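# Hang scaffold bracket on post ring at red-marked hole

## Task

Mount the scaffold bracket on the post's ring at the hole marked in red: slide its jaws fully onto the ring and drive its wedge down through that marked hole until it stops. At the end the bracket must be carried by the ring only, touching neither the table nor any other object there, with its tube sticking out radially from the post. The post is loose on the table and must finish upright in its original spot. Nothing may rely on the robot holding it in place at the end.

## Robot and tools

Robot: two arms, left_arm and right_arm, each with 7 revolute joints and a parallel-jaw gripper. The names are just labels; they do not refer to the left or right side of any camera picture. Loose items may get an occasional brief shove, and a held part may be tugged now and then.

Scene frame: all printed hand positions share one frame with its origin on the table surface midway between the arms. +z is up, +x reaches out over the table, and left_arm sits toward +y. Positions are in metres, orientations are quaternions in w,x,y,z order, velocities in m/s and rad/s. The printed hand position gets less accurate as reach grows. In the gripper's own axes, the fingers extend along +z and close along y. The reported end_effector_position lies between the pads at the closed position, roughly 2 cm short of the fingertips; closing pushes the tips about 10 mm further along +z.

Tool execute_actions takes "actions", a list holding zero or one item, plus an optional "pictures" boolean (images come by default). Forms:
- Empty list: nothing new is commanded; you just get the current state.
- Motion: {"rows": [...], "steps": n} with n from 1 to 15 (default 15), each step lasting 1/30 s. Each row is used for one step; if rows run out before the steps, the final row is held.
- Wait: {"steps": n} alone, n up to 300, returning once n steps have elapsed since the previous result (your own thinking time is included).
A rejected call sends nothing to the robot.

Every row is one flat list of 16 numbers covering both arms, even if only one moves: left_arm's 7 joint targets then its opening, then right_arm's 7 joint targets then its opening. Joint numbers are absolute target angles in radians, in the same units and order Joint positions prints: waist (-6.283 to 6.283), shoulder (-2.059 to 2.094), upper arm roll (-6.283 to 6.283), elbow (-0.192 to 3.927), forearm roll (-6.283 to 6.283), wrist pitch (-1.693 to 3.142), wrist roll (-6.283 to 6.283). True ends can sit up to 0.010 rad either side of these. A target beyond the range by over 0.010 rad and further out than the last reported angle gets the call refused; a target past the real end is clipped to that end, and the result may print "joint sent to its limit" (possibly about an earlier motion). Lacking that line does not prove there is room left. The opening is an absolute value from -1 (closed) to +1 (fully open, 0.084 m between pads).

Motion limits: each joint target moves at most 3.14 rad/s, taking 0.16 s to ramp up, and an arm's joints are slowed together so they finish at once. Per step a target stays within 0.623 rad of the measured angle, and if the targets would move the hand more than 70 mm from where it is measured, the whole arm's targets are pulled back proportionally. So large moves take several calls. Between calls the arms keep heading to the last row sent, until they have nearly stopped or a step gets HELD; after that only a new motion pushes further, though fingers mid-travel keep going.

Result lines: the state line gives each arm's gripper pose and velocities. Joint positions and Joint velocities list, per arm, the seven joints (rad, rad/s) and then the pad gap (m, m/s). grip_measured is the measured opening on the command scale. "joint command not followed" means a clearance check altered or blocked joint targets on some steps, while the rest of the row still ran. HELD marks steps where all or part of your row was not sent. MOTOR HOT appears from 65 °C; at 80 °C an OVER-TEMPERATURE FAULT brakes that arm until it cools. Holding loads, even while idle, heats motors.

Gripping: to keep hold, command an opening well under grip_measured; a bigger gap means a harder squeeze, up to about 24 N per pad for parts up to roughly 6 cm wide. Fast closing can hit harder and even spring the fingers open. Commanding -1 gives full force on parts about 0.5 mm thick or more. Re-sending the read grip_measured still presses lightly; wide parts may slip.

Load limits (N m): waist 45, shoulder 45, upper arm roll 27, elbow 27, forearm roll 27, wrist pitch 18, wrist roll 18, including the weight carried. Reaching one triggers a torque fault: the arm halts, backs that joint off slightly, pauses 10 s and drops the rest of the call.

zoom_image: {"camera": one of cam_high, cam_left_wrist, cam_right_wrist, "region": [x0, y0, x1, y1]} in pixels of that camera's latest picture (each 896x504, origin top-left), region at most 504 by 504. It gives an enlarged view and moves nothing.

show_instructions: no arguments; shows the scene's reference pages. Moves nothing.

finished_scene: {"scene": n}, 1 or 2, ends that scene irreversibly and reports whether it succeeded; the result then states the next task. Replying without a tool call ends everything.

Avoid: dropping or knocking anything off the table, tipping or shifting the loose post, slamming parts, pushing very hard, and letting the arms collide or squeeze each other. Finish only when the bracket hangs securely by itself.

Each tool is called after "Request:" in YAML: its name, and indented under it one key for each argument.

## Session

Request:
show_instructions:

Request:
execute_actions:
  actions: []

Reference images for this scene: manual page 1, manual page 2, manual page 3, manual page 4, manual page 5.

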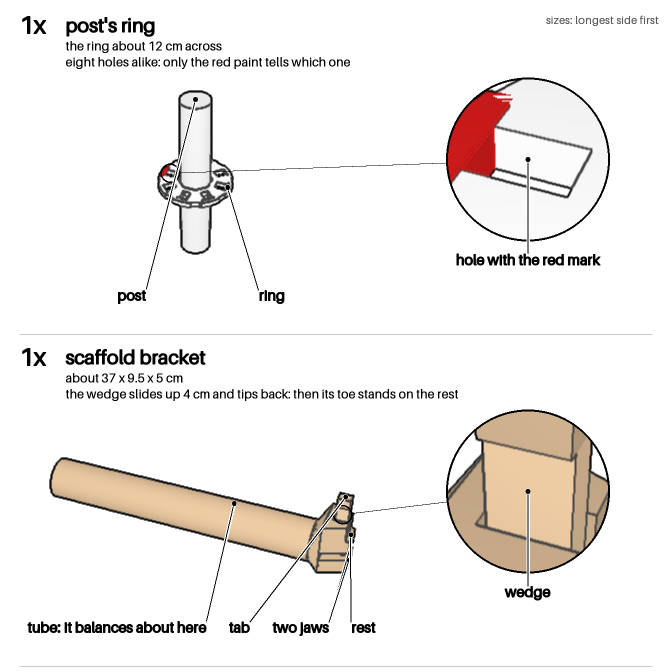

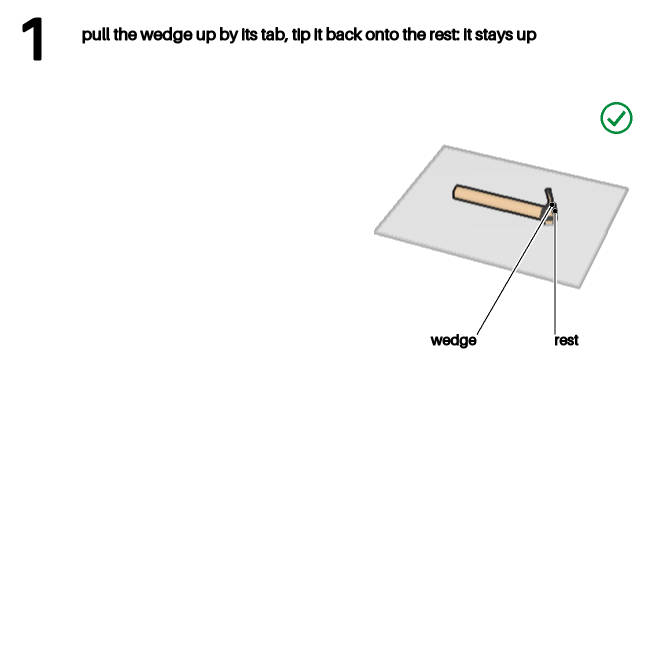

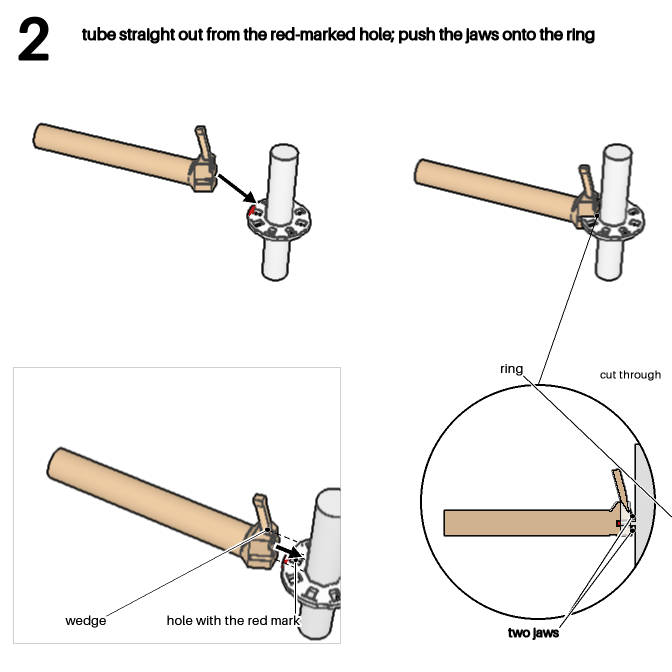

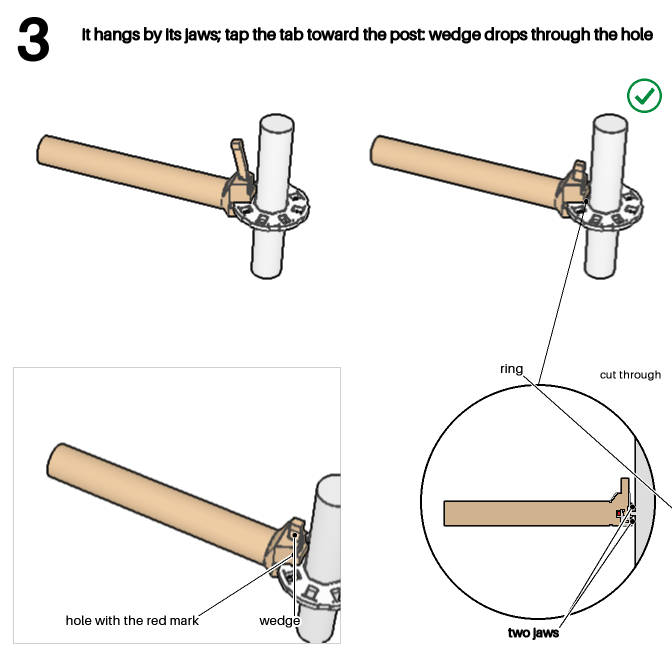

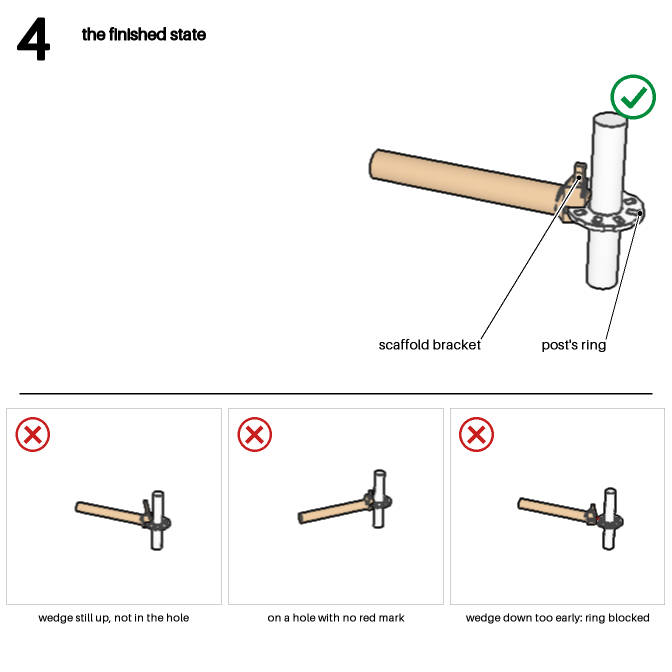

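Scene clock: 0.00 s of 7800.00 s.
left_arm: end_effector_position=(+0.2706, +0.8244, +0.3308) grip_measured=+1.00 end_effector_quat_wxyz=(-0.240, +0.386, -0.529, +0.717) end_effector_velocity=(+0.000, +0.000, -0.000) end_effector_angular_velocity=(-0.001, +0.001, +0.000) | right_arm: end_effector_position=(+0.2629, -0.5618, +0.3167) grip_measured=+1.00 end_effector_quat_wxyz=(+0.203, +0.547, +0.572, +0.577) end_effector_velocity=(-0.000, -0.000, -0.000) end_effector_angular_velocity=(+0.000, +0.000, -0.000)
Joint positions: left_arm=[-0.79  -1.558  1.511  1.322 -0.16   1.209  2.83   0.084] | right_arm=[-0.044 -1.658 -1.235  0.282 -0.285  0.769 -2.159  0.084]
Joint velocities: left_arm=[-0.001 -0.     0.     0.001  0.    -0.    -0.001 -0.   ] | right_arm=[ 0.  0. -0.  0. -0.  0.  0. -0.]
Motor temperatures (°C, as the motors report them): left_arm=[36 40 37 47 35 38 33] | right_arm=[35 38 38 41 35 33 34]

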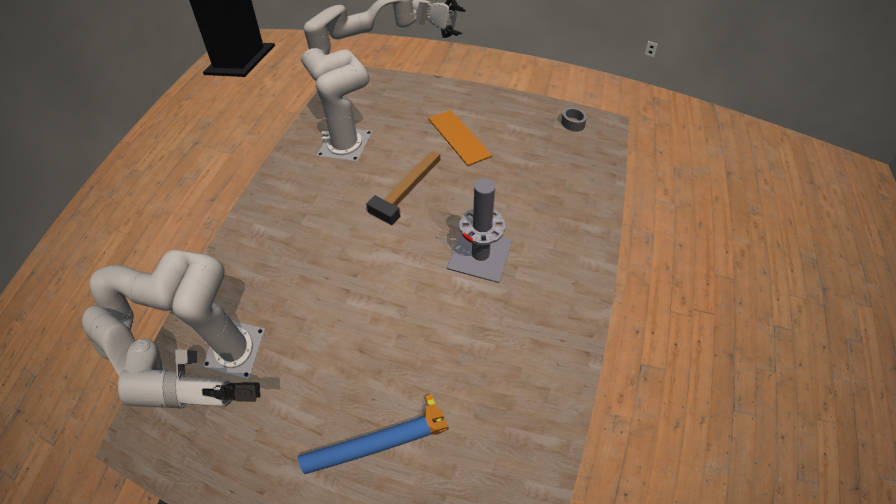

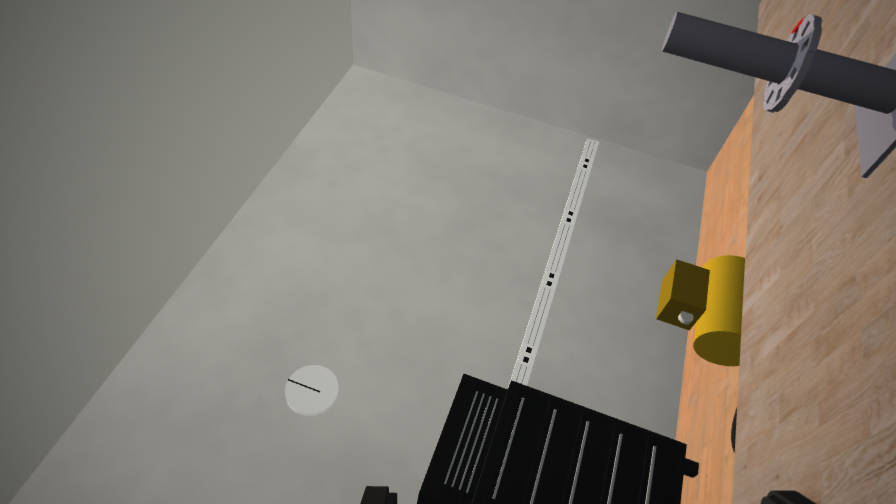

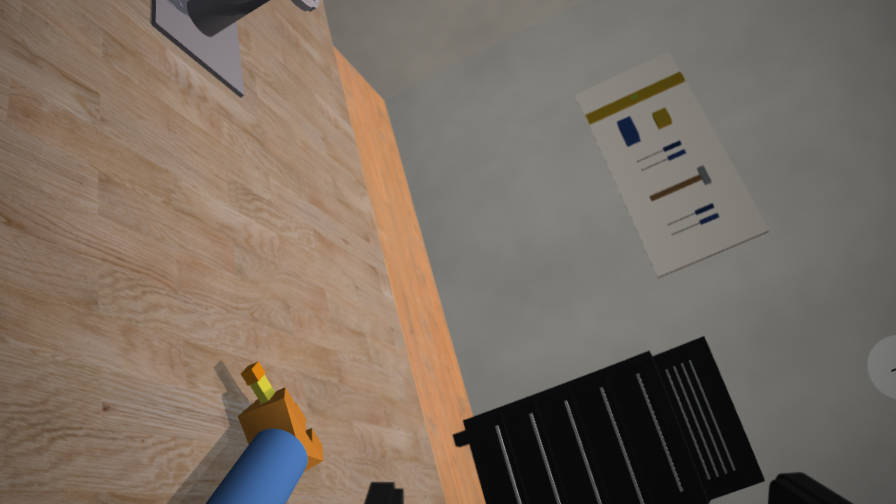

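Request:
zoom_image:
  camera: "cam_high"
  region: [280, 370, 480, 490]

Request:
zoom_image:
  camera: "cam_high"
  region: [420, 170, 540, 290]

Request:
zoom_image:
  camera: "cam_right_wrist"
  region: [180, 340, 360, 504]

Region (280, 370, 480, 490) of cam_high's 896x504 image, scaled by 2.520, with more detail than that image has; it fills the top 302 rows of this view, and the rest is white.

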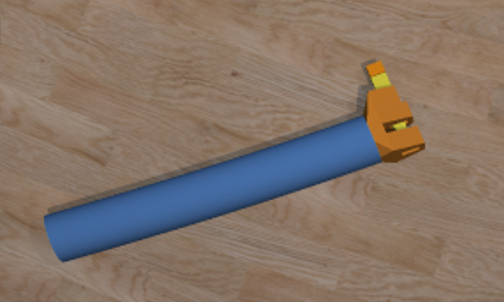

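Region (420, 170, 540, 290) of cam_high's 896x504 image, scaled by 4.200, with more detail than that image has.

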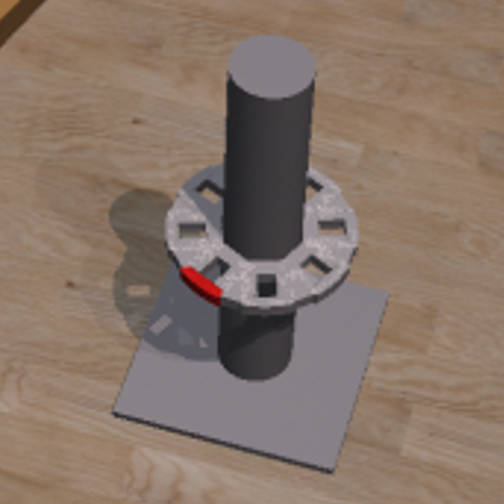

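Region (180, 340, 360, 504) of cam_right_wrist's 896x504 image, scaled by 2.800, with more detail than that image has; it fills the top 459 rows of this view, and the rest is white.

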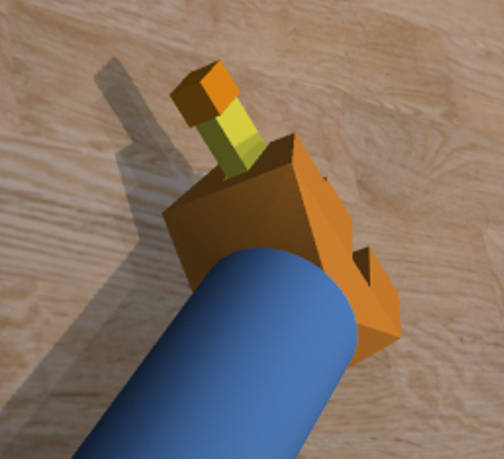

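Request:
execute_actions:
  actions:
    - {"rows": [[-0.79,-1.548,1.503,1.324,-0.159,1.21,2.815,1,-0.044,-1.648,-1.229,0.288,-0.284,0.771,-2.143,1],[-0.788,-1.529,1.488,1.329,-0.158,1.211,2.785,1,-0.044,-1.628,-1.216,0.3,-0.281,0.775,-2.112,1],[-0.787,-1.499,1.466,1.335,-0.155,1.214,2.741,1,-0.044,-1.598,-1.198,0.318,-0.276,0.78,-2.066,1],[-0.785,-1.46,1.435,1.344,-0.152,1.217,2.682,1,-0.044,-1.557,-1.173,0.343,-0.271,0.788,-2.004,1],[-0.782,-1.413,1.399,1.355,-0.148,1.22,2.609,1,-0.044,-1.509,-1.143,0.372,-0.264,0.797,-1.928,1],[-0.78,-1.365,1.362,1.365,-0.144,1.224,2.537,1,-0.044,-1.46,-1.113,0.402,-0.257,0.806,-1.853,1],[-0.778,-1.318,1.325,1.376,-0.14,1.228,2.465,1,-0.044,-1.411,-1.083,0.431,-0.25,0.815,-1.777,1],[-0.775,-1.27,1.289,1.387,-0.136,1.232,2.393,1,-0.044,-1.362,-1.053,0.46,-0.243,0.824,-1.702,1],[-0.773,-1.223,1.252,1.397,-0.133,1.235,2.321,1,-0.044,-1.313,-1.023,0.49,-0.236,0.833,-1.626,1],[-0.77,-1.175,1.215,1.408,-0.129,1.239,2.248,1,-0.044,-1.264,-0.993,0.519,-0.229,0.842,-1.551,1],[-0.768,-1.128,1.178,1.419,-0.125,1.243,2.176,1,-0.045,-1.216,-0.963,0.549,-0.222,0.851,-1.476,1],[-0.765,-1.08,1.142,1.429,-0.121,1.247,2.104,1,-0.045,-1.167,-0.933,0.578,-0.215,0.86,-1.4,1],[-0.763,-1.033,1.105,1.44,-0.117,1.25,2.032,1,-0.045,-1.118,-0.903,0.608,-0.208,0.869,-1.325,1],[-0.76,-0.985,1.068,1.451,-0.113,1.254,1.96,1,-0.045,-1.069,-0.873,0.637,-0.201,0.878,-1.249,1],[-0.758,-0.937,1.032,1.461,-0.109,1.258,1.888,1,-0.045,-1.02,-0.843,0.667,-0.195,0.887,-1.174,1]], "steps": 15}
  pictures: false

Request:
execute_actions:
  actions:
    - {"rows": [[-0.755,-0.89,0.995,1.472,-0.105,1.262,1.815,1,-0.045,-0.971,-0.813,0.696,-0.188,0.896,-1.098,1],[-0.753,-0.842,0.958,1.483,-0.101,1.265,1.743,1,-0.045,-0.922,-0.783,0.726,-0.181,0.906,-1.023,1],[-0.75,-0.795,0.921,1.493,-0.098,1.269,1.671,1,-0.045,-0.874,-0.753,0.755,-0.174,0.915,-0.947,1],[-0.748,-0.747,0.885,1.504,-0.094,1.273,1.599,1,-0.045,-0.825,-0.723,0.785,-0.167,0.924,-0.872,1],[-0.746,-0.7,0.848,1.515,-0.09,1.277,1.527,1,-0.045,-0.776,-0.693,0.814,-0.16,0.933,-0.797,1],[-0.743,-0.652,0.811,1.525,-0.086,1.28,1.455,1,-0.045,-0.727,-0.663,0.843,-0.153,0.942,-0.721,1],[-0.741,-0.605,0.775,1.536,-0.082,1.284,1.382,1,-0.045,-0.678,-0.633,0.873,-0.146,0.951,-0.646,1],[-0.738,-0.557,0.738,1.547,-0.078,1.288,1.31,1,-0.045,-0.629,-0.603,0.902,-0.139,0.96,-0.57,1],[-0.736,-0.51,0.701,1.557,-0.074,1.292,1.238,1,-0.045,-0.58,-0.573,0.932,-0.132,0.969,-0.495,1],[-0.733,-0.462,0.664,1.568,-0.07,1.295,1.166,1,-0.045,-0.532,-0.543,0.961,-0.125,0.978,-0.419,1],[-0.731,-0.415,0.628,1.579,-0.066,1.299,1.094,1,-0.045,-0.483,-0.513,0.991,-0.118,0.987,-0.344,1],[-0.728,-0.367,0.591,1.589,-0.063,1.303,1.022,1,-0.045,-0.434,-0.483,1.02,-0.111,0.996,-0.268,1],[-0.726,-0.32,0.554,1.6,-0.059,1.307,0.949,1,-0.045,-0.385,-0.453,1.05,-0.105,1.005,-0.193,1],[-0.723,-0.272,0.518,1.61,-0.055,1.31,0.877,1,-0.046,-0.336,-0.423,1.079,-0.098,1.014,-0.117,1],[-0.721,-0.225,0.481,1.621,-0.051,1.314,0.805,1,-0.046,-0.287,-0.393,1.109,-0.091,1.023,-0.042,1]], "steps": 15}
  pictures: false

Request:
execute_actions:
  actions:
    - {"rows": [[-0.718,-0.177,0.444,1.632,-0.047,1.318,0.733,1,-0.046,-0.239,-0.363,1.138,-0.084,1.032,0.033,1],[-0.716,-0.13,0.407,1.642,-0.043,1.322,0.661,1,-0.046,-0.19,-0.333,1.168,-0.077,1.042,0.109,1],[-0.714,-0.082,0.371,1.653,-0.039,1.325,0.589,1,-0.046,-0.141,-0.303,1.197,-0.07,1.051,0.184,1],[-0.711,-0.035,0.334,1.664,-0.035,1.329,0.516,1,-0.046,-0.092,-0.273,1.226,-0.063,1.06,0.26,1],[-0.709,0.013,0.297,1.674,-0.031,1.333,0.444,1,-0.046,-0.043,-0.243,1.256,-0.056,1.069,0.335,1],[-0.706,0.061,0.26,1.685,-0.028,1.337,0.372,1,-0.046,0.006,-0.213,1.285,-0.049,1.078,0.411,1],[-0.704,0.108,0.224,1.696,-0.024,1.34,0.3,1,-0.046,0.055,-0.183,1.315,-0.042,1.087,0.486,1],[-0.701,0.156,0.187,1.706,-0.02,1.344,0.228,1,-0.046,0.103,-0.153,1.344,-0.035,1.096,0.562,1],[-0.699,0.203,0.15,1.717,-0.016,1.348,0.156,1,-0.046,0.152,-0.123,1.374,-0.028,1.105,0.637,1],[-0.696,0.251,0.114,1.728,-0.012,1.352,0.083,1,-0.046,0.201,-0.093,1.403,-0.021,1.114,0.713,1],[-0.694,0.298,0.077,1.738,-0.008,1.355,0.011,1,-0.046,0.25,-0.063,1.433,-0.015,1.123,0.788,1],[-0.692,0.335,0.048,1.747,-0.005,1.358,-0.045,1,-0.046,0.288,-0.04,1.456,-0.009,1.13,0.847,1],[-0.69,0.364,0.026,1.753,-0.003,1.36,-0.09,1,-0.046,0.318,-0.021,1.474,-0.005,1.136,0.893,1],[-0.689,0.386,0.009,1.758,-0.001,1.362,-0.122,1,-0.046,0.34,-0.007,1.487,-0.002,1.14,0.927,1],[-0.6887,0.3977,0,1.7608,0,1.3631,-0.14,1,-0.0463,0.3523,0,1.4944,0,1.1421,0.946,1]], "steps": 15}
  pictures: false

Request:
execute_actions:
  actions:
    - {"steps": 40}

Scene clock: 120.50 s of 7800.00 s.
left_arm: end_effector_position=(+0.2750, +0.7966, +0.4589) grip_measured=+1.00 end_effector_quat_wxyz=(-0.161, +0.504, -0.564, +0.635) end_effector_velocity=(+0.065, -0.170, +0.327) end_effector_angular_velocity=(+0.038, +0.904, +0.145) | right_arm: end_effector_position=(+0.2585, -0.6434, +0.3237) grip_measured=+1.00 end_effector_quat_wxyz=(+0.080, +0.796, +0.397, +0.450) end_effector_velocity=(+0.043, -0.178, +0.117) end_effector_angular_velocity=(+0.810, +1.438, -1.490)
Joint positions: left_arm=[-0.774 -1.256  1.276  1.39  -0.136  1.232  2.374  0.084] | right_arm=[-0.045 -1.252 -0.986  0.528 -0.227  0.844 -1.533  0.084]
Joint velocities: left_arm=[ 0.042  0.828 -0.638  0.185  0.068  0.065 -1.25  -0.   ] | right_arm=[-0.005  1.394  0.856  0.838  0.198  0.255  2.146  0.   ]
Motor temperatures (°C, as the motors report them): left_arm=[36 40 44 47 35 38 33] | right_arm=[35 38 40 42 35 33 34]
Steps of this call (steps 1 to 90: nothing new was sent; then 117.00 s passed at rest; steps 91 to 105: all 15 steps of this action). Readings (joint positions):
91: left_arm=[-0.790 -1.558 1.511 1.322 -0.160 1.209 2.830] | right_arm=[-0.044 -1.658 -1.235 0.282 -0.285 0.769 -2.159]
92: left_arm=[-0.790 -1.556 1.511 1.322 -0.160 1.209 2.827] | right_arm=[-0.044 -1.656 -1.234 0.283 -0.285 0.769 -2.155]
94: left_arm=[-0.789 -1.543 1.502 1.325 -0.158 1.210 2.803] | right_arm=[-0.044 -1.641 -1.224 0.291 -0.283 0.773 -2.131]
98: left_arm=[-0.784 -1.454 1.431 1.347 -0.151 1.217 2.669] | right_arm=[-0.044 -1.547 -1.167 0.349 -0.269 0.790 -1.985]
105: the state above

Scene clock: 121.00 s of 7800.00 s.
left_arm: end_effector_position=(+0.3350, +0.6612, +0.5810) grip_measured=+1.00 end_effector_quat_wxyz=(-0.100, +0.632, -0.587, +0.495) end_effector_velocity=(+0.158, -0.352, +0.143) end_effector_angular_velocity=(+0.345, +0.599, +0.103) | right_arm: end_effector_position=(+0.3627, -0.6298, +0.3783) grip_measured=+1.00 end_effector_quat_wxyz=(+0.023, +0.970, +0.029, +0.242) end_effector_velocity=(+0.289, +0.186, -0.001) end_effector_angular_velocity=(+0.323, +0.581, -1.163)
Joint positions: left_arm=[-0.753 -0.85   0.963  1.481 -0.102  1.265  1.85   0.084] | right_arm=[-0.044 -0.565 -0.563  0.941 -0.13   0.972 -0.472  0.084]
Joint velocities: left_arm=[ 0.039  0.788 -0.616  0.176  0.065  0.063 -0.779 -0.   ] | right_arm=[-0.003  1.152  0.702  0.693  0.163  0.213  1.777 -0.   ]
Motor temperatures (°C, as the motors report them): left_arm=[36 40 44 47 35 38 33] | right_arm=[35 38 40 42 35 33 34]
Steps of this call (steps 1 to 15: all 15 steps of this action). Readings (joint positions):
1: left_arm=[-0.772 -1.229 1.255 1.396 -0.133 1.235 2.332] | right_arm=[-0.045 -1.205 -0.957 0.556 -0.221 0.853 -1.460]
2: left_arm=[-0.771 -1.201 1.234 1.403 -0.131 1.237 2.291] | right_arm=[-0.045 -1.158 -0.928 0.585 -0.214 0.861 -1.387]
4: left_arm=[-0.768 -1.147 1.192 1.415 -0.127 1.241 2.209] | right_arm=[-0.045 -1.062 -0.869 0.642 -0.201 0.879 -1.239]
8: left_arm=[-0.763 -1.039 1.109 1.439 -0.118 1.250 2.058] | right_arm=[-0.045 -0.869 -0.750 0.759 -0.173 0.915 -0.941]
15: the state above

Scene clock: 121.50 s of 7800.00 s.
left_arm: end_effector_position=(+0.4039, +0.4651, +0.6128) grip_measured=+1.00 end_effector_quat_wxyz=(-0.090, +0.680, -0.629, +0.366) end_effector_velocity=(+0.116, -0.413, -0.030) end_effector_angular_velocity=(+0.312, +0.413, +0.005) | right_arm: end_effector_position=(+0.4890, -0.5057, +0.3219) grip_measured=+1.00 end_effector_quat_wxyz=(+0.013, +0.973, -0.197, +0.121) end_effector_velocity=(+0.192, +0.287, -0.202) end_effector_angular_velocity=(+0.208, +0.413, -0.648)
Joint positions: left_arm=[-0.731 -0.502  0.636  1.578 -0.067  1.299  1.502  0.084] | right_arm=[-0.045 -0.067 -0.258  1.241 -0.059  1.064  0.26   0.084]
Joint velocities: left_arm=[ 0.048  0.654 -0.654  0.204  0.074  0.071 -0.652 -0.   ] | right_arm=[0.    0.889 0.547 0.533 0.125 0.165 1.181 0.   ]
Motor temperatures (°C, as the motors report them): left_arm=[36 40 44 47 35 38 33] | right_arm=[35 38 40 42 35 33 34]
Steps of this call (steps 1 to 15: all 15 steps of this action). Readings (joint positions):
1: left_arm=[-0.752 -0.824 0.942 1.487 -0.100 1.267 1.824] | right_arm=[-0.045 -0.527 -0.540 0.963 -0.125 0.979 -0.413]
2: left_arm=[-0.751 -0.798 0.921 1.493 -0.098 1.269 1.798] | right_arm=[-0.045 -0.490 -0.517 0.986 -0.120 0.986 -0.356]
4: left_arm=[-0.748 -0.749 0.878 1.505 -0.093 1.273 1.749] | right_arm=[-0.045 -0.419 -0.474 1.028 -0.109 0.999 -0.246]
8: left_arm=[-0.742 -0.656 0.791 1.530 -0.084 1.282 1.657] | right_arm=[-0.045 -0.286 -0.392 1.109 -0.091 1.024 -0.041]
15: the state above

Scene clock: 122.83 s of 7800.00 s.
left_arm: end_effector_position=(+0.4499, +0.0808, +0.2848) grip_measured=+1.00 end_effector_quat_wxyz=(+0.001, +0.956, -0.293, +0.012) end_effector_velocity=(-0.065, -0.108, -0.218) end_effector_angular_velocity=(+0.138, +0.364, +1.229) | right_arm: end_effector_position=(+0.5468, -0.3568, +0.2006) grip_measured=+1.00 end_effector_quat_wxyz=(-0.000, +0.911, -0.412, +0.000) end_effector_velocity=(-0.000, +0.001, -0.000) end_effector_angular_velocity=(+0.000, +0.001, -0.000)
Joint positions: left_arm=[-0.69   0.369  0.019  1.754 -0.002  1.361 -0.014  0.084] | right_arm=[-0.046  0.352 -0.     1.494 -0.     1.142  0.946  0.084]
Joint velocities: left_arm=[ 0.004  0.391 -0.244  0.035  0.021  0.027 -1.458 -0.   ] | right_arm=[ 0.001  0.     0.    -0.     0.     0.     0.001 -0.   ]
Motor temperatures (°C, as the motors report them): left_arm=[36 40 43 47 35 38 33] | right_arm=[35 38 40 42 35 33 34]
Steps of this call (steps 1 to 40: the robot went on to your last target). Readings (joint positions):
1: left_arm=[-0.730 -0.480 0.615 1.585 -0.064 1.301 1.480] | right_arm=[-0.045 -0.038 -0.239 1.258 -0.055 1.070 0.300]
2: left_arm=[-0.728 -0.459 0.593 1.591 -0.062 1.304 1.459] | right_arm=[-0.045 -0.009 -0.222 1.276 -0.051 1.075 0.341]
4: left_arm=[-0.725 -0.416 0.551 1.603 -0.057 1.308 1.415] | right_arm=[-0.046 0.047 -0.188 1.309 -0.043 1.085 0.430]
8: left_arm=[-0.720 -0.326 0.472 1.626 -0.049 1.316 1.325] | right_arm=[-0.046 0.156 -0.121 1.376 -0.028 1.106 0.616]
40: the state above

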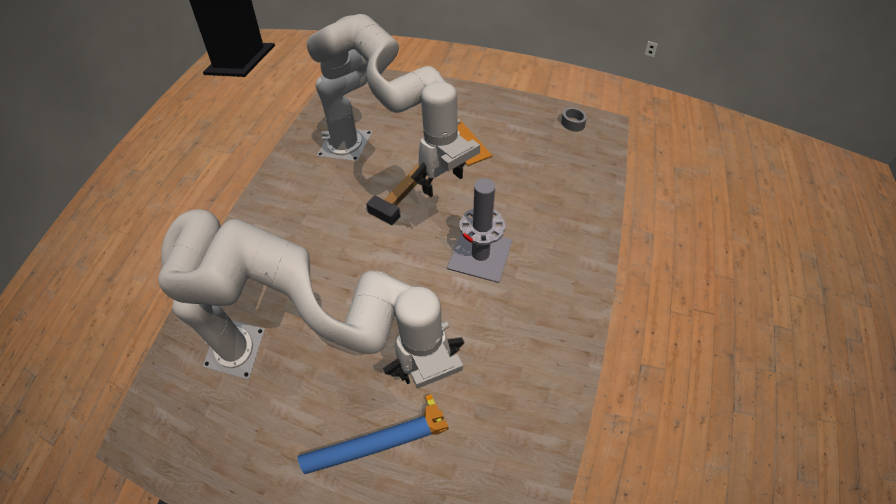

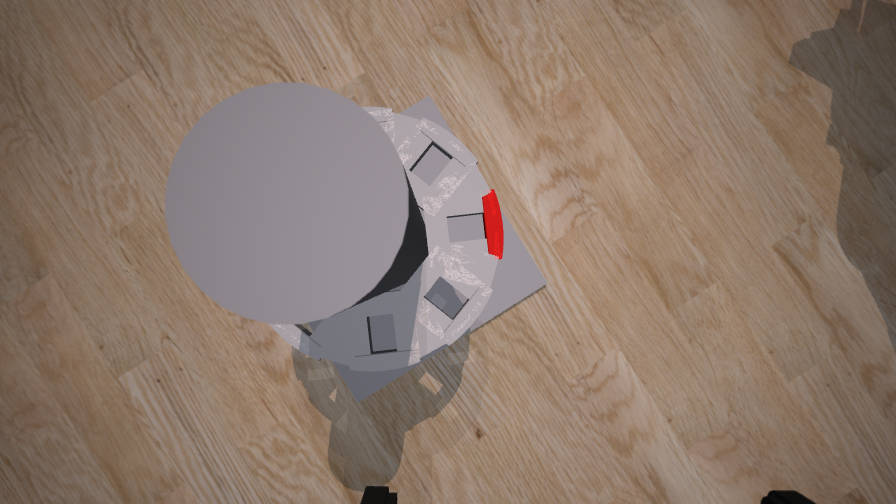

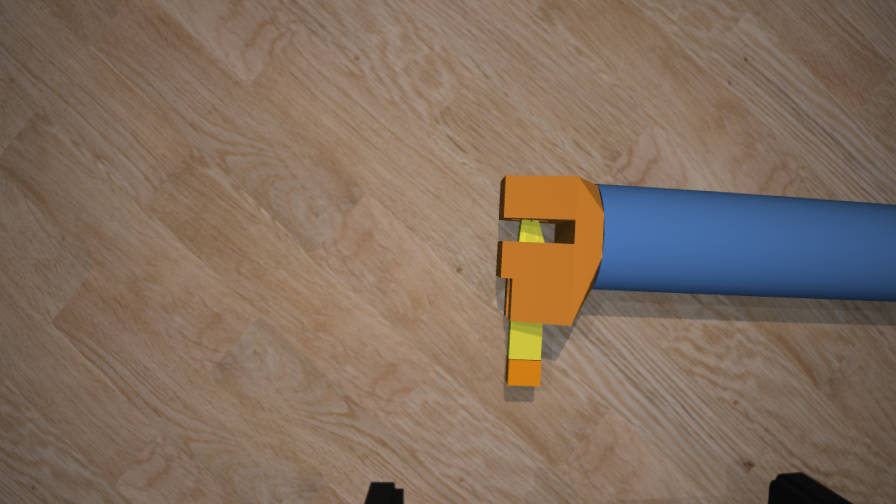

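Request:
execute_actions:
  actions: []

Request:
zoom_image:
  camera: "cam_right_wrist"
  region: [470, 160, 710, 400]

Scene clock: 127.90 s of 7800.00 s.
left_arm: end_effector_position=(+0.4461, +0.0727, +0.2705) grip_measured=+1.00 end_effector_quat_wxyz=(-0.000, +0.971, -0.240, +0.000) end_effector_velocity=(-0.000, -0.000, -0.000) end_effector_angular_velocity=(-0.000, +0.001, -0.001) | right_arm: end_effector_position=(+0.5468, -0.3567, +0.2005) grip_measured=+1.00 end_effector_quat_wxyz=(-0.000, +0.911, -0.412, -0.000) end_effector_velocity=(-0.000, +0.000, -0.001) end_effector_angular_velocity=(+0.000, +0.001, -0.001)
Joint positions: left_arm=[-0.689  0.398  0.     1.761 -0.     1.363 -0.14   0.084] | right_arm=[-0.046  0.352  0.     1.494 -0.     1.142  0.946  0.084]
Joint velocities: left_arm=[-0.001 -0.     0.001 -0.001 -0.001 -0.     0.    -0.   ] | right_arm=[ 0.     0.001 -0.     0.     0.    -0.     0.001  0.   ]
Motor temperatures (°C, as the motors report them): left_arm=[36 40 42 48 35 38 33] | right_arm=[35 38 39 43 35 33 34]
Steps of this call (steps 1 to 30: the robot went on to your last target; steps 31 to 90: nothing new was sent; then 2.07 s passed at rest). Readings (joint positions):
1: left_arm=[-0.690 0.380 0.012 1.755 -0.002 1.362 -0.055] | right_arm=[-0.046 0.352 -0.000 1.494 -0.000 1.142 0.946]
2: left_arm=[-0.690 0.387 0.008 1.755 -0.001 1.363 -0.082] | right_arm=[-0.046 0.352 -0.000 1.494 -0.000 1.142 0.946]
4: left_arm=[-0.689 0.393 0.004 1.758 -0.001 1.363 -0.113] | right_arm=[-0.046 0.352 -0.000 1.494 -0.000 1.142 0.946]
8: left_arm=[-0.688 0.394 0.002 1.762 0.000 1.363 -0.134] | right_arm=[-0.046 0.352 -0.000 1.494 -0.000 1.142 0.946]
90: the state above
All arms were judged still, so your last target was given up. Only a new action makes them travel on or press farther. Fingers that are still opening or closing keep moving.

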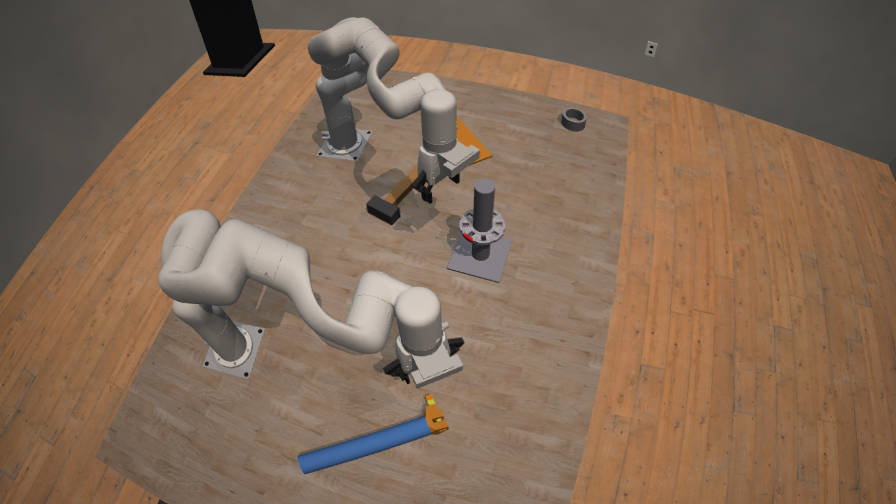

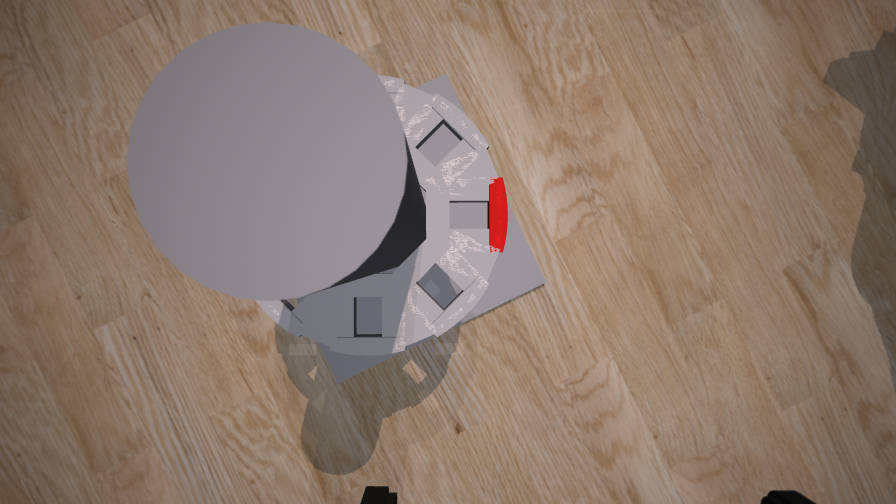

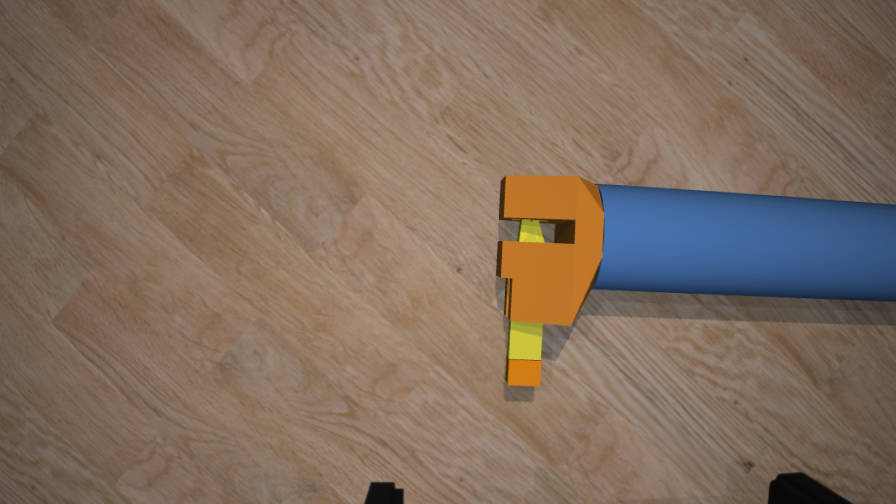

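Region (470, 160, 710, 400) of cam_right_wrist's 896x504 image, scaled by 2.100, with more detail than that image has.

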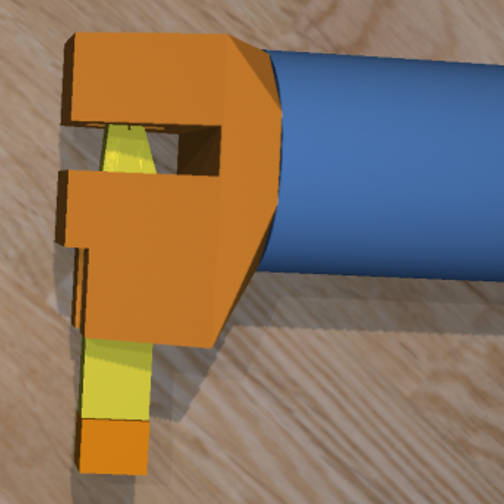

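Request:
execute_actions:
  actions:
    - {"rows": [[-0.68,0.33,0,1.655,0,1.287,-0.25,1,-0.049,0.365,0,1.481,0,1.115,0.948,0.9],[-0.675,0.26,0,1.55,0,1.21,-0.35,1,-0.051,0.379,0,1.467,0,1.088,0.95,0.8],[-0.67,0.19,0,1.443,0,1.134,-0.46,1,-0.054,0.392,0,1.453,0,1.062,0.953,0.7],[-0.67,0.19,0,1.443,0,1.134,-0.46,1,-0.054,0.392,0,1.453,0,1.062,0.953,0.7],[-0.665,0.12,0,1.337,0,1.058,-0.56,1,-0.056,0.405,0,1.44,0,1.035,0.955,0.6],[-0.665,0.12,0,1.337,0,1.058,-0.56,1,-0.056,0.405,0,1.44,0,1.035,0.955,0.6],[-0.66,0.05,0,1.23,0,0.98,-0.67,1,-0.059,0.418,0,1.426,0,1.008,0.957,0.5],[-0.66,0.05,0,1.23,0,0.98,-0.67,1,-0.059,0.418,0,1.426,0,1.008,0.957,0.5],[-0.655,-0.02,0,1.124,0,0.905,-0.78,1,-0.061,0.431,0,1.412,0,0.981,0.959,0.4],[-0.655,-0.02,0,1.124,0,0.905,-0.78,1,-0.061,0.431,0,1.412,0,0.981,0.959,0.4],[-0.65,-0.09,0,1.018,0,0.83,-0.88,1,-0.064,0.445,0,1.399,0,0.954,0.962,0.3],[-0.65,-0.09,0,1.018,0,0.83,-0.88,1,-0.064,0.445,0,1.399,0,0.954,0.962,0.3],[-0.645,-0.16,0,0.912,0,0.753,-0.99,1,-0.067,0.458,0,1.385,0,0.927,0.964,0.2],[-0.645,-0.16,0,0.912,0,0.753,-0.99,1,-0.067,0.458,0,1.385,0,0.927,0.964,0.2],[-0.64,-0.23,0,0.806,0,0.676,-1.09,1,-0.069,0.471,0,1.372,0,0.9,0.966,0.1]], "steps": 15}
  pictures: false

Request:
execute_actions:
  actions:
    - {"rows": [[-0.64,-0.23,0,0.806,0,0.676,-1.09,1,-0.069,0.471,0,1.372,0,0.9,0.966,0.1],[-0.635,-0.3,0,0.7,0,0.6,-1.2,1,-0.0716,0.4842,0,1.3579,0,0.8737,0.9684,0],[-0.635,-0.3,0,0.7,0,0.55,-1.25,1,-0.0716,0.4842,0,1.3579,0,0.8737,0.9684,0],[-0.635,-0.3,0,0.7,0,0.5,-1.3,1,-0.0716,0.4842,0,1.3579,0,0.8737,0.9684,0],[-0.635,-0.3,0,0.7,0,0.45,-1.35,1,-0.0716,0.4842,0,1.3579,0,0.8737,0.9684,0],[-0.635,-0.3,0,0.7,0,0.4,-1.4,1,-0.0716,0.4842,0,1.3579,0,0.8737,0.9684,0],[-0.635,-0.3,0,0.7,0,0.35,-1.45,1,-0.0716,0.4842,0,1.3579,0,0.8737,0.9684,0],[-0.635,-0.3,0,0.7,0,0.3,-1.5,1,-0.0716,0.4842,0,1.3579,0,0.8737,0.9684,0],[-0.635,-0.3,0,0.7,0,0.25,-1.55,1,-0.0716,0.4842,0,1.3579,0,0.8737,0.9684,0],[-0.635,-0.3,0,0.7,0,0.2,-1.6,1,-0.0716,0.4842,0,1.3579,0,0.8737,0.9684,0],[-0.635,-0.3,0,0.7,0,0.15,-1.65,1,-0.0716,0.4842,0,1.3579,0,0.8737,0.9684,0],[-0.635,-0.3,0,0.7,0,0.1,-1.7,1,-0.0716,0.4842,0,1.3579,0,0.8737,0.9684,0],[-0.635,-0.3,0,0.7,0,0.05,-1.75,1,-0.0716,0.4842,0,1.3579,0,0.8737,0.9684,0],[-0.635,-0.3,0,0.7,0,0,-1.8,1,-0.0716,0.4842,0,1.3579,0,0.8737,0.9684,0],[-0.635,-0.3,0,0.7,0,-0.05,-1.85,1,-0.0716,0.4842,0,1.3579,0,0.8737,0.9684,0]], "steps": 15}
  pictures: false

Request:
execute_actions:
  actions:
    - {"rows": [[-0.635,-0.3,0,0.7,0,-0.1,-1.9,1,-0.0716,0.4842,0,1.3579,0,0.8737,0.9684,0],[-0.635,-0.3,0,0.7,0,-0.15,-1.95,1,-0.0716,0.4842,0,1.3579,0,0.8737,0.9684,0],[-0.635,-0.3,0,0.7,0,-0.2,-2.0,1,-0.0716,0.4842,0,1.3579,0,0.8737,0.9684,0],[-0.635,-0.3,0,0.7,0,-0.25,-2.05,1,-0.0716,0.4842,0,1.3579,0,0.8737,0.9684,0],[-0.635,-0.29,0,0.697,0,-0.3,-2.1,1,-0.0716,0.4842,0,1.3579,0,0.8737,0.9684,0],[-0.634,-0.275,0,0.691,0,-0.35,-2.15,1,-0.0716,0.4842,0,1.3579,0,0.8737,0.9684,0],[-0.633,-0.255,0,0.684,0,-0.4,-2.2,1,-0.0716,0.4842,0,1.3579,0,0.8737,0.9684,0],[-0.632,-0.23,0,0.675,0,-0.45,-2.25,1,-0.0716,0.4842,0,1.3579,0,0.8737,0.9684,0],[-0.631,-0.2,0,0.664,0,-0.5,-2.3,1,-0.0716,0.4842,0,1.3579,0,0.8737,0.9684,0],[-0.63,-0.165,0,0.652,0,-0.55,-2.35,1,-0.0716,0.4842,0,1.3579,0,0.8737,0.9684,0],[-0.628,-0.13,0,0.639,0,-0.6,-2.4,1,-0.0716,0.4842,0,1.3579,0,0.8737,0.9684,0],[-0.627,-0.095,0,0.627,0,-0.65,-2.44,1,-0.0716,0.4842,0,1.3579,0,0.8737,0.9684,0],[-0.626,-0.06,0,0.615,0,-0.7,-2.48,1,-0.0716,0.4842,0,1.3579,0,0.8737,0.9684,0],[-0.624,-0.025,0,0.602,0,-0.75,-2.52,1,-0.0716,0.4842,0,1.3579,0,0.8737,0.9684,0],[-0.623,0.01,0,0.59,0,-0.8,-2.56,1,-0.0716,0.4842,0,1.3579,0,0.8737,0.9684,0]], "steps": 15}
  pictures: false

Request:
execute_actions:
  actions:
    - {"rows": [[-0.622,0.045,0,0.577,0,-0.85,-2.6,1,-0.0716,0.4842,0,1.3579,0,0.8737,0.9684,0],[-0.62,0.08,0,0.565,0,-0.9,-2.64,1,-0.0716,0.4842,0,1.3579,0,0.8737,0.9684,0],[-0.619,0.116,0,0.552,0,-0.95,-2.68,1,-0.0716,0.4842,0,1.3579,0,0.8737,0.9684,0],[-0.618,0.151,0,0.539,0,-1.0,-2.72,1,-0.0716,0.4842,0,1.3579,0,0.8737,0.9684,0],[-0.616,0.187,0,0.527,0,-1.05,-2.76,1,-0.0716,0.4842,0,1.3579,0,0.8737,0.9684,0],[-0.615,0.222,0,0.514,0,-1.1,-2.8,1,-0.0716,0.4842,0,1.3579,0,0.8737,0.9684,0],[-0.614,0.258,0,0.501,0,-1.15,-2.84,1,-0.0716,0.4842,0,1.3579,0,0.8737,0.9684,0],[-0.612,0.293,0,0.489,0,-1.2,-2.88,1,-0.0716,0.4842,0,1.3579,0,0.8737,0.9684,0],[-0.611,0.329,0,0.476,0,-1.25,-2.92,1,-0.0716,0.4842,0,1.3579,0,0.8737,0.9684,0],[-0.61,0.364,0,0.463,0,-1.3,-2.96,1,-0.0716,0.4842,0,1.3579,0,0.8737,0.9684,0],[-0.608,0.4,0,0.451,0,-1.35,-3.0,1,-0.0716,0.4842,0,1.3579,0,0.8737,0.9684,0],[-0.607,0.435,0,0.438,0,-1.4,-3.04,1,-0.0716,0.4842,0,1.3579,0,0.8737,0.9684,0],[-0.605,0.471,0,0.425,0,-1.447,-3.08,1,-0.0716,0.4842,0,1.3579,0,0.8737,0.9684,0],[-0.604,0.507,0,0.413,0,-1.495,-3.11,1,-0.0716,0.4842,0,1.3579,0,0.8737,0.9684,0],[-0.6028,0.5421,0,0.4001,0,-1.542,-3.1416,1,-0.0716,0.4842,0,1.3579,0,0.8737,0.9684,0]], "steps": 15}
  pictures: false

Request:
execute_actions:
  actions:
    - {"steps": 35}

Scene clock: 248.40 s of 7800.00 s.
left_arm: end_effector_position=(+0.3983, +0.1302, +0.2619) grip_measured=+1.00 end_effector_quat_wxyz=(+0.083, +0.985, +0.117, +0.098) end_effector_velocity=(-0.167, +0.158, -0.074) end_effector_angular_velocity=(-0.678, -0.267, +1.652) | right_arm: end_effector_position=(+0.5513, -0.3664, +0.1230) grip_measured=+0.15 end_effector_quat_wxyz=(-0.000, +0.904, -0.427, +0.000) end_effector_velocity=(-0.010, -0.026, -0.167) end_effector_angular_velocity=(-0.003, +0.020, -0.076)
Joint positions: left_arm=[-0.653 -0.053 -0.     1.075  0.     0.871 -0.825  0.084] | right_arm=[-0.064  0.444  0.     1.399  0.     0.955  0.962  0.051]
Joint velocities: left_arm=[ 0.076 -1.073 -0.002 -1.642 -0.    -1.168 -1.632  0.   ] | right_arm=[-0.041  0.198 -0.002 -0.206 -0.001 -0.383  0.034 -0.104]
Motor temperatures (°C, as the motors report them): left_arm=[36 41 38 51 35 38 33] | right_arm=[35 39 38 46 35 33 34]
Steps of this call (steps 1 to 90: nothing new was sent; then 117.00 s passed at rest; steps 91 to 105: all 15 steps of this action). Readings (joint positions):
91: left_arm=[-0.689 0.398 -0.000 1.761 -0.000 1.363 -0.140] | right_arm=[-0.046 0.352 0.000 1.494 -0.000 1.142 0.946]
92: left_arm=[-0.688 0.395 -0.000 1.757 -0.000 1.359 -0.145] | right_arm=[-0.047 0.353 0.000 1.493 0.000 1.137 0.946]
94: left_arm=[-0.686 0.370 -0.001 1.714 -0.000 1.328 -0.189] | right_arm=[-0.049 0.363 0.000 1.483 0.000 1.111 0.948]
98: left_arm=[-0.672 0.220 0.000 1.489 0.000 1.167 -0.412] | right_arm=[-0.055 0.399 -0.000 1.446 -0.000 1.052 0.954]
105: the state above

Scene clock: 248.90 s of 7800.00 s.
left_arm: end_effector_position=(+0.4158, +0.1295, +0.3307) grip_measured=+1.00 end_effector_quat_wxyz=(+0.361, +0.789, +0.462, +0.183) end_effector_velocity=(+0.135, -0.085, +0.346) end_effector_angular_velocity=(-1.741, -0.642, +1.015) | right_arm: end_effector_position=(+0.5495, -0.3709, +0.0908) grip_measured=-0.01 end_effector_quat_wxyz=(-0.000, +0.901, -0.434, +0.001) end_effector_velocity=(-0.004, -0.002, -0.008) end_effector_angular_velocity=(-0.001, +0.013, -0.002)
Joint positions: left_arm=[-0.635 -0.297 -0.     0.705  0.     0.168 -1.631  0.084] | right_arm=[-0.071  0.483  0.     1.359  0.     0.874  0.968  0.044]
Joint velocities: left_arm=[ 0.001 -0.018  0.001 -0.033  0.    -1.496 -1.508  0.   ] | right_arm=[-0.001  0.008 -0.001 -0.009  0.    -0.004 -0.    -0.   ]
Motor temperatures (°C, as the motors report them): left_arm=[36 41 38 51 35 38 33] | right_arm=[35 39 38 46 35 33 34]
Steps of this call (steps 1 to 15: all 15 steps of this action). Readings (joint positions):
1: left_arm=[-0.650 -0.089 -0.000 1.020 -0.000 0.831 -0.880] | right_arm=[-0.065 0.451 0.000 1.392 0.000 0.941 0.963]
2: left_arm=[-0.648 -0.125 -0.000 0.965 -0.000 0.792 -0.934] | right_arm=[-0.067 0.458 -0.000 1.386 -0.000 0.928 0.964]
4: left_arm=[-0.642 -0.195 -0.000 0.858 -0.000 0.711 -1.044] | right_arm=[-0.069 0.471 -0.000 1.372 -0.000 0.902 0.966]
8: left_arm=[-0.637 -0.277 0.000 0.732 -0.000 0.522 -1.268] | right_arm=[-0.071 0.483 -0.000 1.360 -0.000 0.880 0.968]
15: the state above

Scene clock: 249.40 s of 7800.00 s.
left_arm: end_effector_position=(+0.4496, +0.1125, +0.3939) grip_measured=+1.00 end_effector_quat_wxyz=(+0.624, +0.481, +0.612, +0.064) end_effector_velocity=(+0.040, +0.003, -0.375) end_effector_angular_velocity=(-1.169, +0.579, +0.326) | right_arm: end_effector_position=(+0.5491, -0.3710, +0.0900) grip_measured=-0.01 end_effector_quat_wxyz=(-0.000, +0.901, -0.434, +0.000) end_effector_velocity=(+0.000, -0.001, +0.001) end_effector_angular_velocity=(+0.000, -0.001, -0.001)
Joint positions: left_arm=[-0.629 -0.133  0.     0.64  -0.    -0.582 -2.374  0.084] | right_arm=[-0.072  0.484  0.     1.358  0.     0.874  0.968  0.044]
Joint velocities: left_arm=[ 0.039  0.985  0.003 -0.364  0.    -1.484 -1.328  0.   ] | right_arm=[-0.001 -0.001 -0.     0.     0.     0.    -0.001 -0.   ]
Motor temperatures (°C, as the motors report them): left_arm=[36 41 38 51 35 38 33] | right_arm=[35 39 38 46 35 33 34]
Steps of this call (steps 1 to 15: all 15 steps of this action). Readings (joint positions):
1: left_arm=[-0.635 -0.298 -0.000 0.704 0.000 0.118 -1.681] | right_arm=[-0.072 0.483 0.000 1.358 0.000 0.874 0.968]
2: left_arm=[-0.635 -0.298 -0.000 0.703 0.000 0.068 -1.731] | right_arm=[-0.072 0.484 0.000 1.358 0.000 0.874 0.968]
4: left_arm=[-0.635 -0.299 -0.000 0.702 0.000 -0.032 -1.832] | right_arm=[-0.072 0.484 0.000 1.358 0.000 0.874 0.968]
8: left_arm=[-0.635 -0.295 -0.000 0.700 0.000 -0.233 -2.032] | right_arm=[-0.072 0.484 0.000 1.358 0.000 0.874 0.968]
15: the state above

Scene clock: 249.90 s of 7800.00 s.
left_arm: end_effector_position=(+0.4135, +0.1476, +0.2136) grip_measured=+1.00 end_effector_quat_wxyz=(+0.632, +0.263, +0.719, -0.124) end_effector_velocity=(-0.175, +0.133, -0.309) end_effector_angular_velocity=(-0.979, +0.564, +0.241) | right_arm: end_effector_position=(+0.5491, -0.3710, +0.0899) grip_measured=-0.01 end_effector_quat_wxyz=(-0.000, +0.901, -0.434, +0.000) end_effector_velocity=(+0.000, +0.000, -0.000) end_effector_angular_velocity=(+0.000, -0.000, +0.001)
Joint positions: left_arm=[-0.609  0.388 -0.     0.455 -0.    -1.332 -2.985  0.084] | right_arm=[-0.072  0.484  0.     1.358  0.     0.874  0.968  0.044]
Joint velocities: left_arm=[ 0.043  1.07   0.001 -0.378  0.    -1.472 -1.147 -0.   ] | right_arm=[ 0.001  0.     0.     0.    -0.    -0.     0.    -0.   ]
Motor temperatures (°C, as the motors report them): left_arm=[36 41 38 51 35 38 33] | right_arm=[35 39 38 46 35 33 34]
Steps of this call (steps 1 to 15: all 15 steps of this action). Readings (joint positions):
1: left_arm=[-0.627 -0.100 0.000 0.628 -0.000 -0.632 -2.417] | right_arm=[-0.072 0.484 0.000 1.358 0.000 0.874 0.968]
2: left_arm=[-0.626 -0.067 0.000 0.616 -0.000 -0.682 -2.460] | right_arm=[-0.072 0.484 0.000 1.358 0.000 0.874 0.968]
4: left_arm=[-0.623 0.001 0.000 0.592 -0.000 -0.782 -2.543] | right_arm=[-0.072 0.484 0.000 1.358 0.000 0.874 0.968]
8: left_arm=[-0.618 0.141 0.000 0.543 -0.000 -0.982 -2.705] | right_arm=[-0.072 0.484 0.000 1.358 -0.000 0.874 0.968]
15: the state above

Scene clock: 251.07 s of 7800.00 s.
left_arm: end_effector_position=(+0.3847, +0.1683, +0.1730) grip_measured=+1.00 end_effector_quat_wxyz=(+0.621, +0.204, +0.737, -0.171) end_effector_velocity=(-0.001, -0.000, -0.000) end_effector_angular_velocity=(-0.000, +0.001, -0.001) | right_arm: end_effector_position=(+0.5491, -0.3710, +0.0899) grip_measured=-0.01 end_effector_quat_wxyz=(-0.000, +0.901, -0.434, -0.000) end_effector_velocity=(-0.000, +0.000, -0.000) end_effector_angular_velocity=(-0.000, +0.000, +0.001)
Joint positions: left_arm=[-0.603  0.542 -0.     0.4    0.    -1.542 -3.142  0.084] | right_arm=[-0.072  0.484 -0.     1.358  0.     0.874  0.968  0.044]
Joint velocities: left_arm=[ 0.     0.    -0.001 -0.001  0.    -0.    -0.    -0.   ] | right_arm=[ 0.001  0.001  0.     0.    -0.    -0.    -0.001 -0.   ]
Motor temperatures (°C, as the motors report them): left_arm=[36 41 38 51 35 38 33] | right_arm=[35 39 38 46 35 33 34]
Steps of this call (steps 1 to 30: the robot went on to your last target; steps 31 to 35: nothing new was sent). Readings (joint positions):
1: left_arm=[-0.607 0.424 0.000 0.442 -0.000 -1.381 -3.022] | right_arm=[-0.072 0.484 0.000 1.358 -0.000 0.874 0.968]
2: left_arm=[-0.606 0.458 0.000 0.430 -0.000 -1.426 -3.056] | right_arm=[-0.072 0.484 0.000 1.358 0.000 0.874 0.968]
4: left_arm=[-0.604 0.506 0.000 0.411 -0.000 -1.488 -3.102] | right_arm=[-0.072 0.484 0.000 1.358 -0.000 0.874 0.968]
8: left_arm=[-0.603 0.533 -0.000 0.403 0.000 -1.530 -3.133] | right_arm=[-0.072 0.484 0.000 1.358 0.000 0.874 0.968]
35: the state above
All arms were judged still, so your last target was given up. Only a new action makes them travel on or press farther. Fingers that are still opening or closing keep moving.

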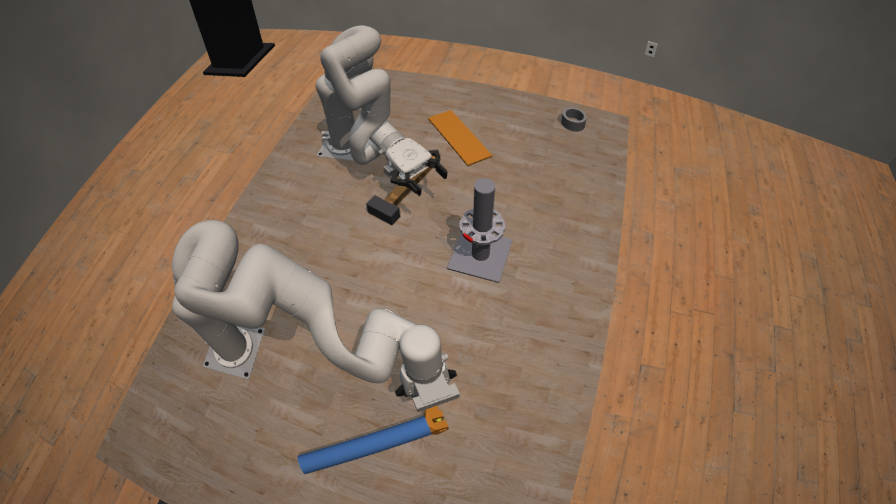

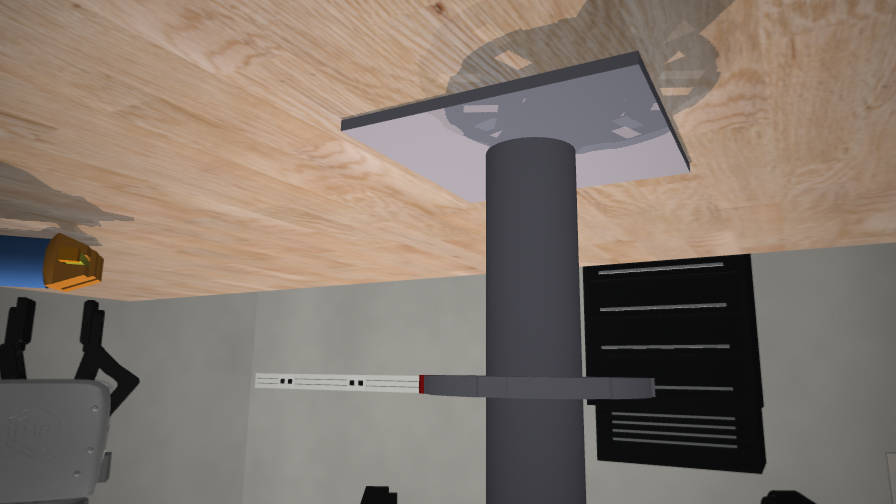

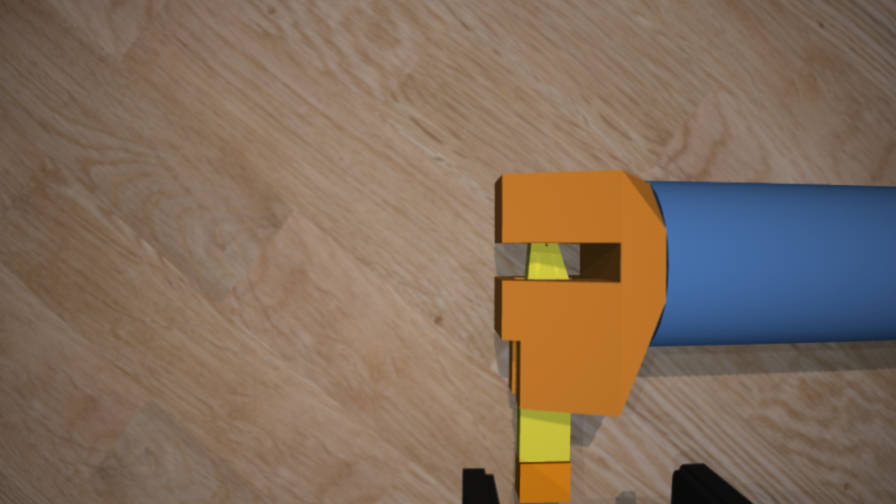

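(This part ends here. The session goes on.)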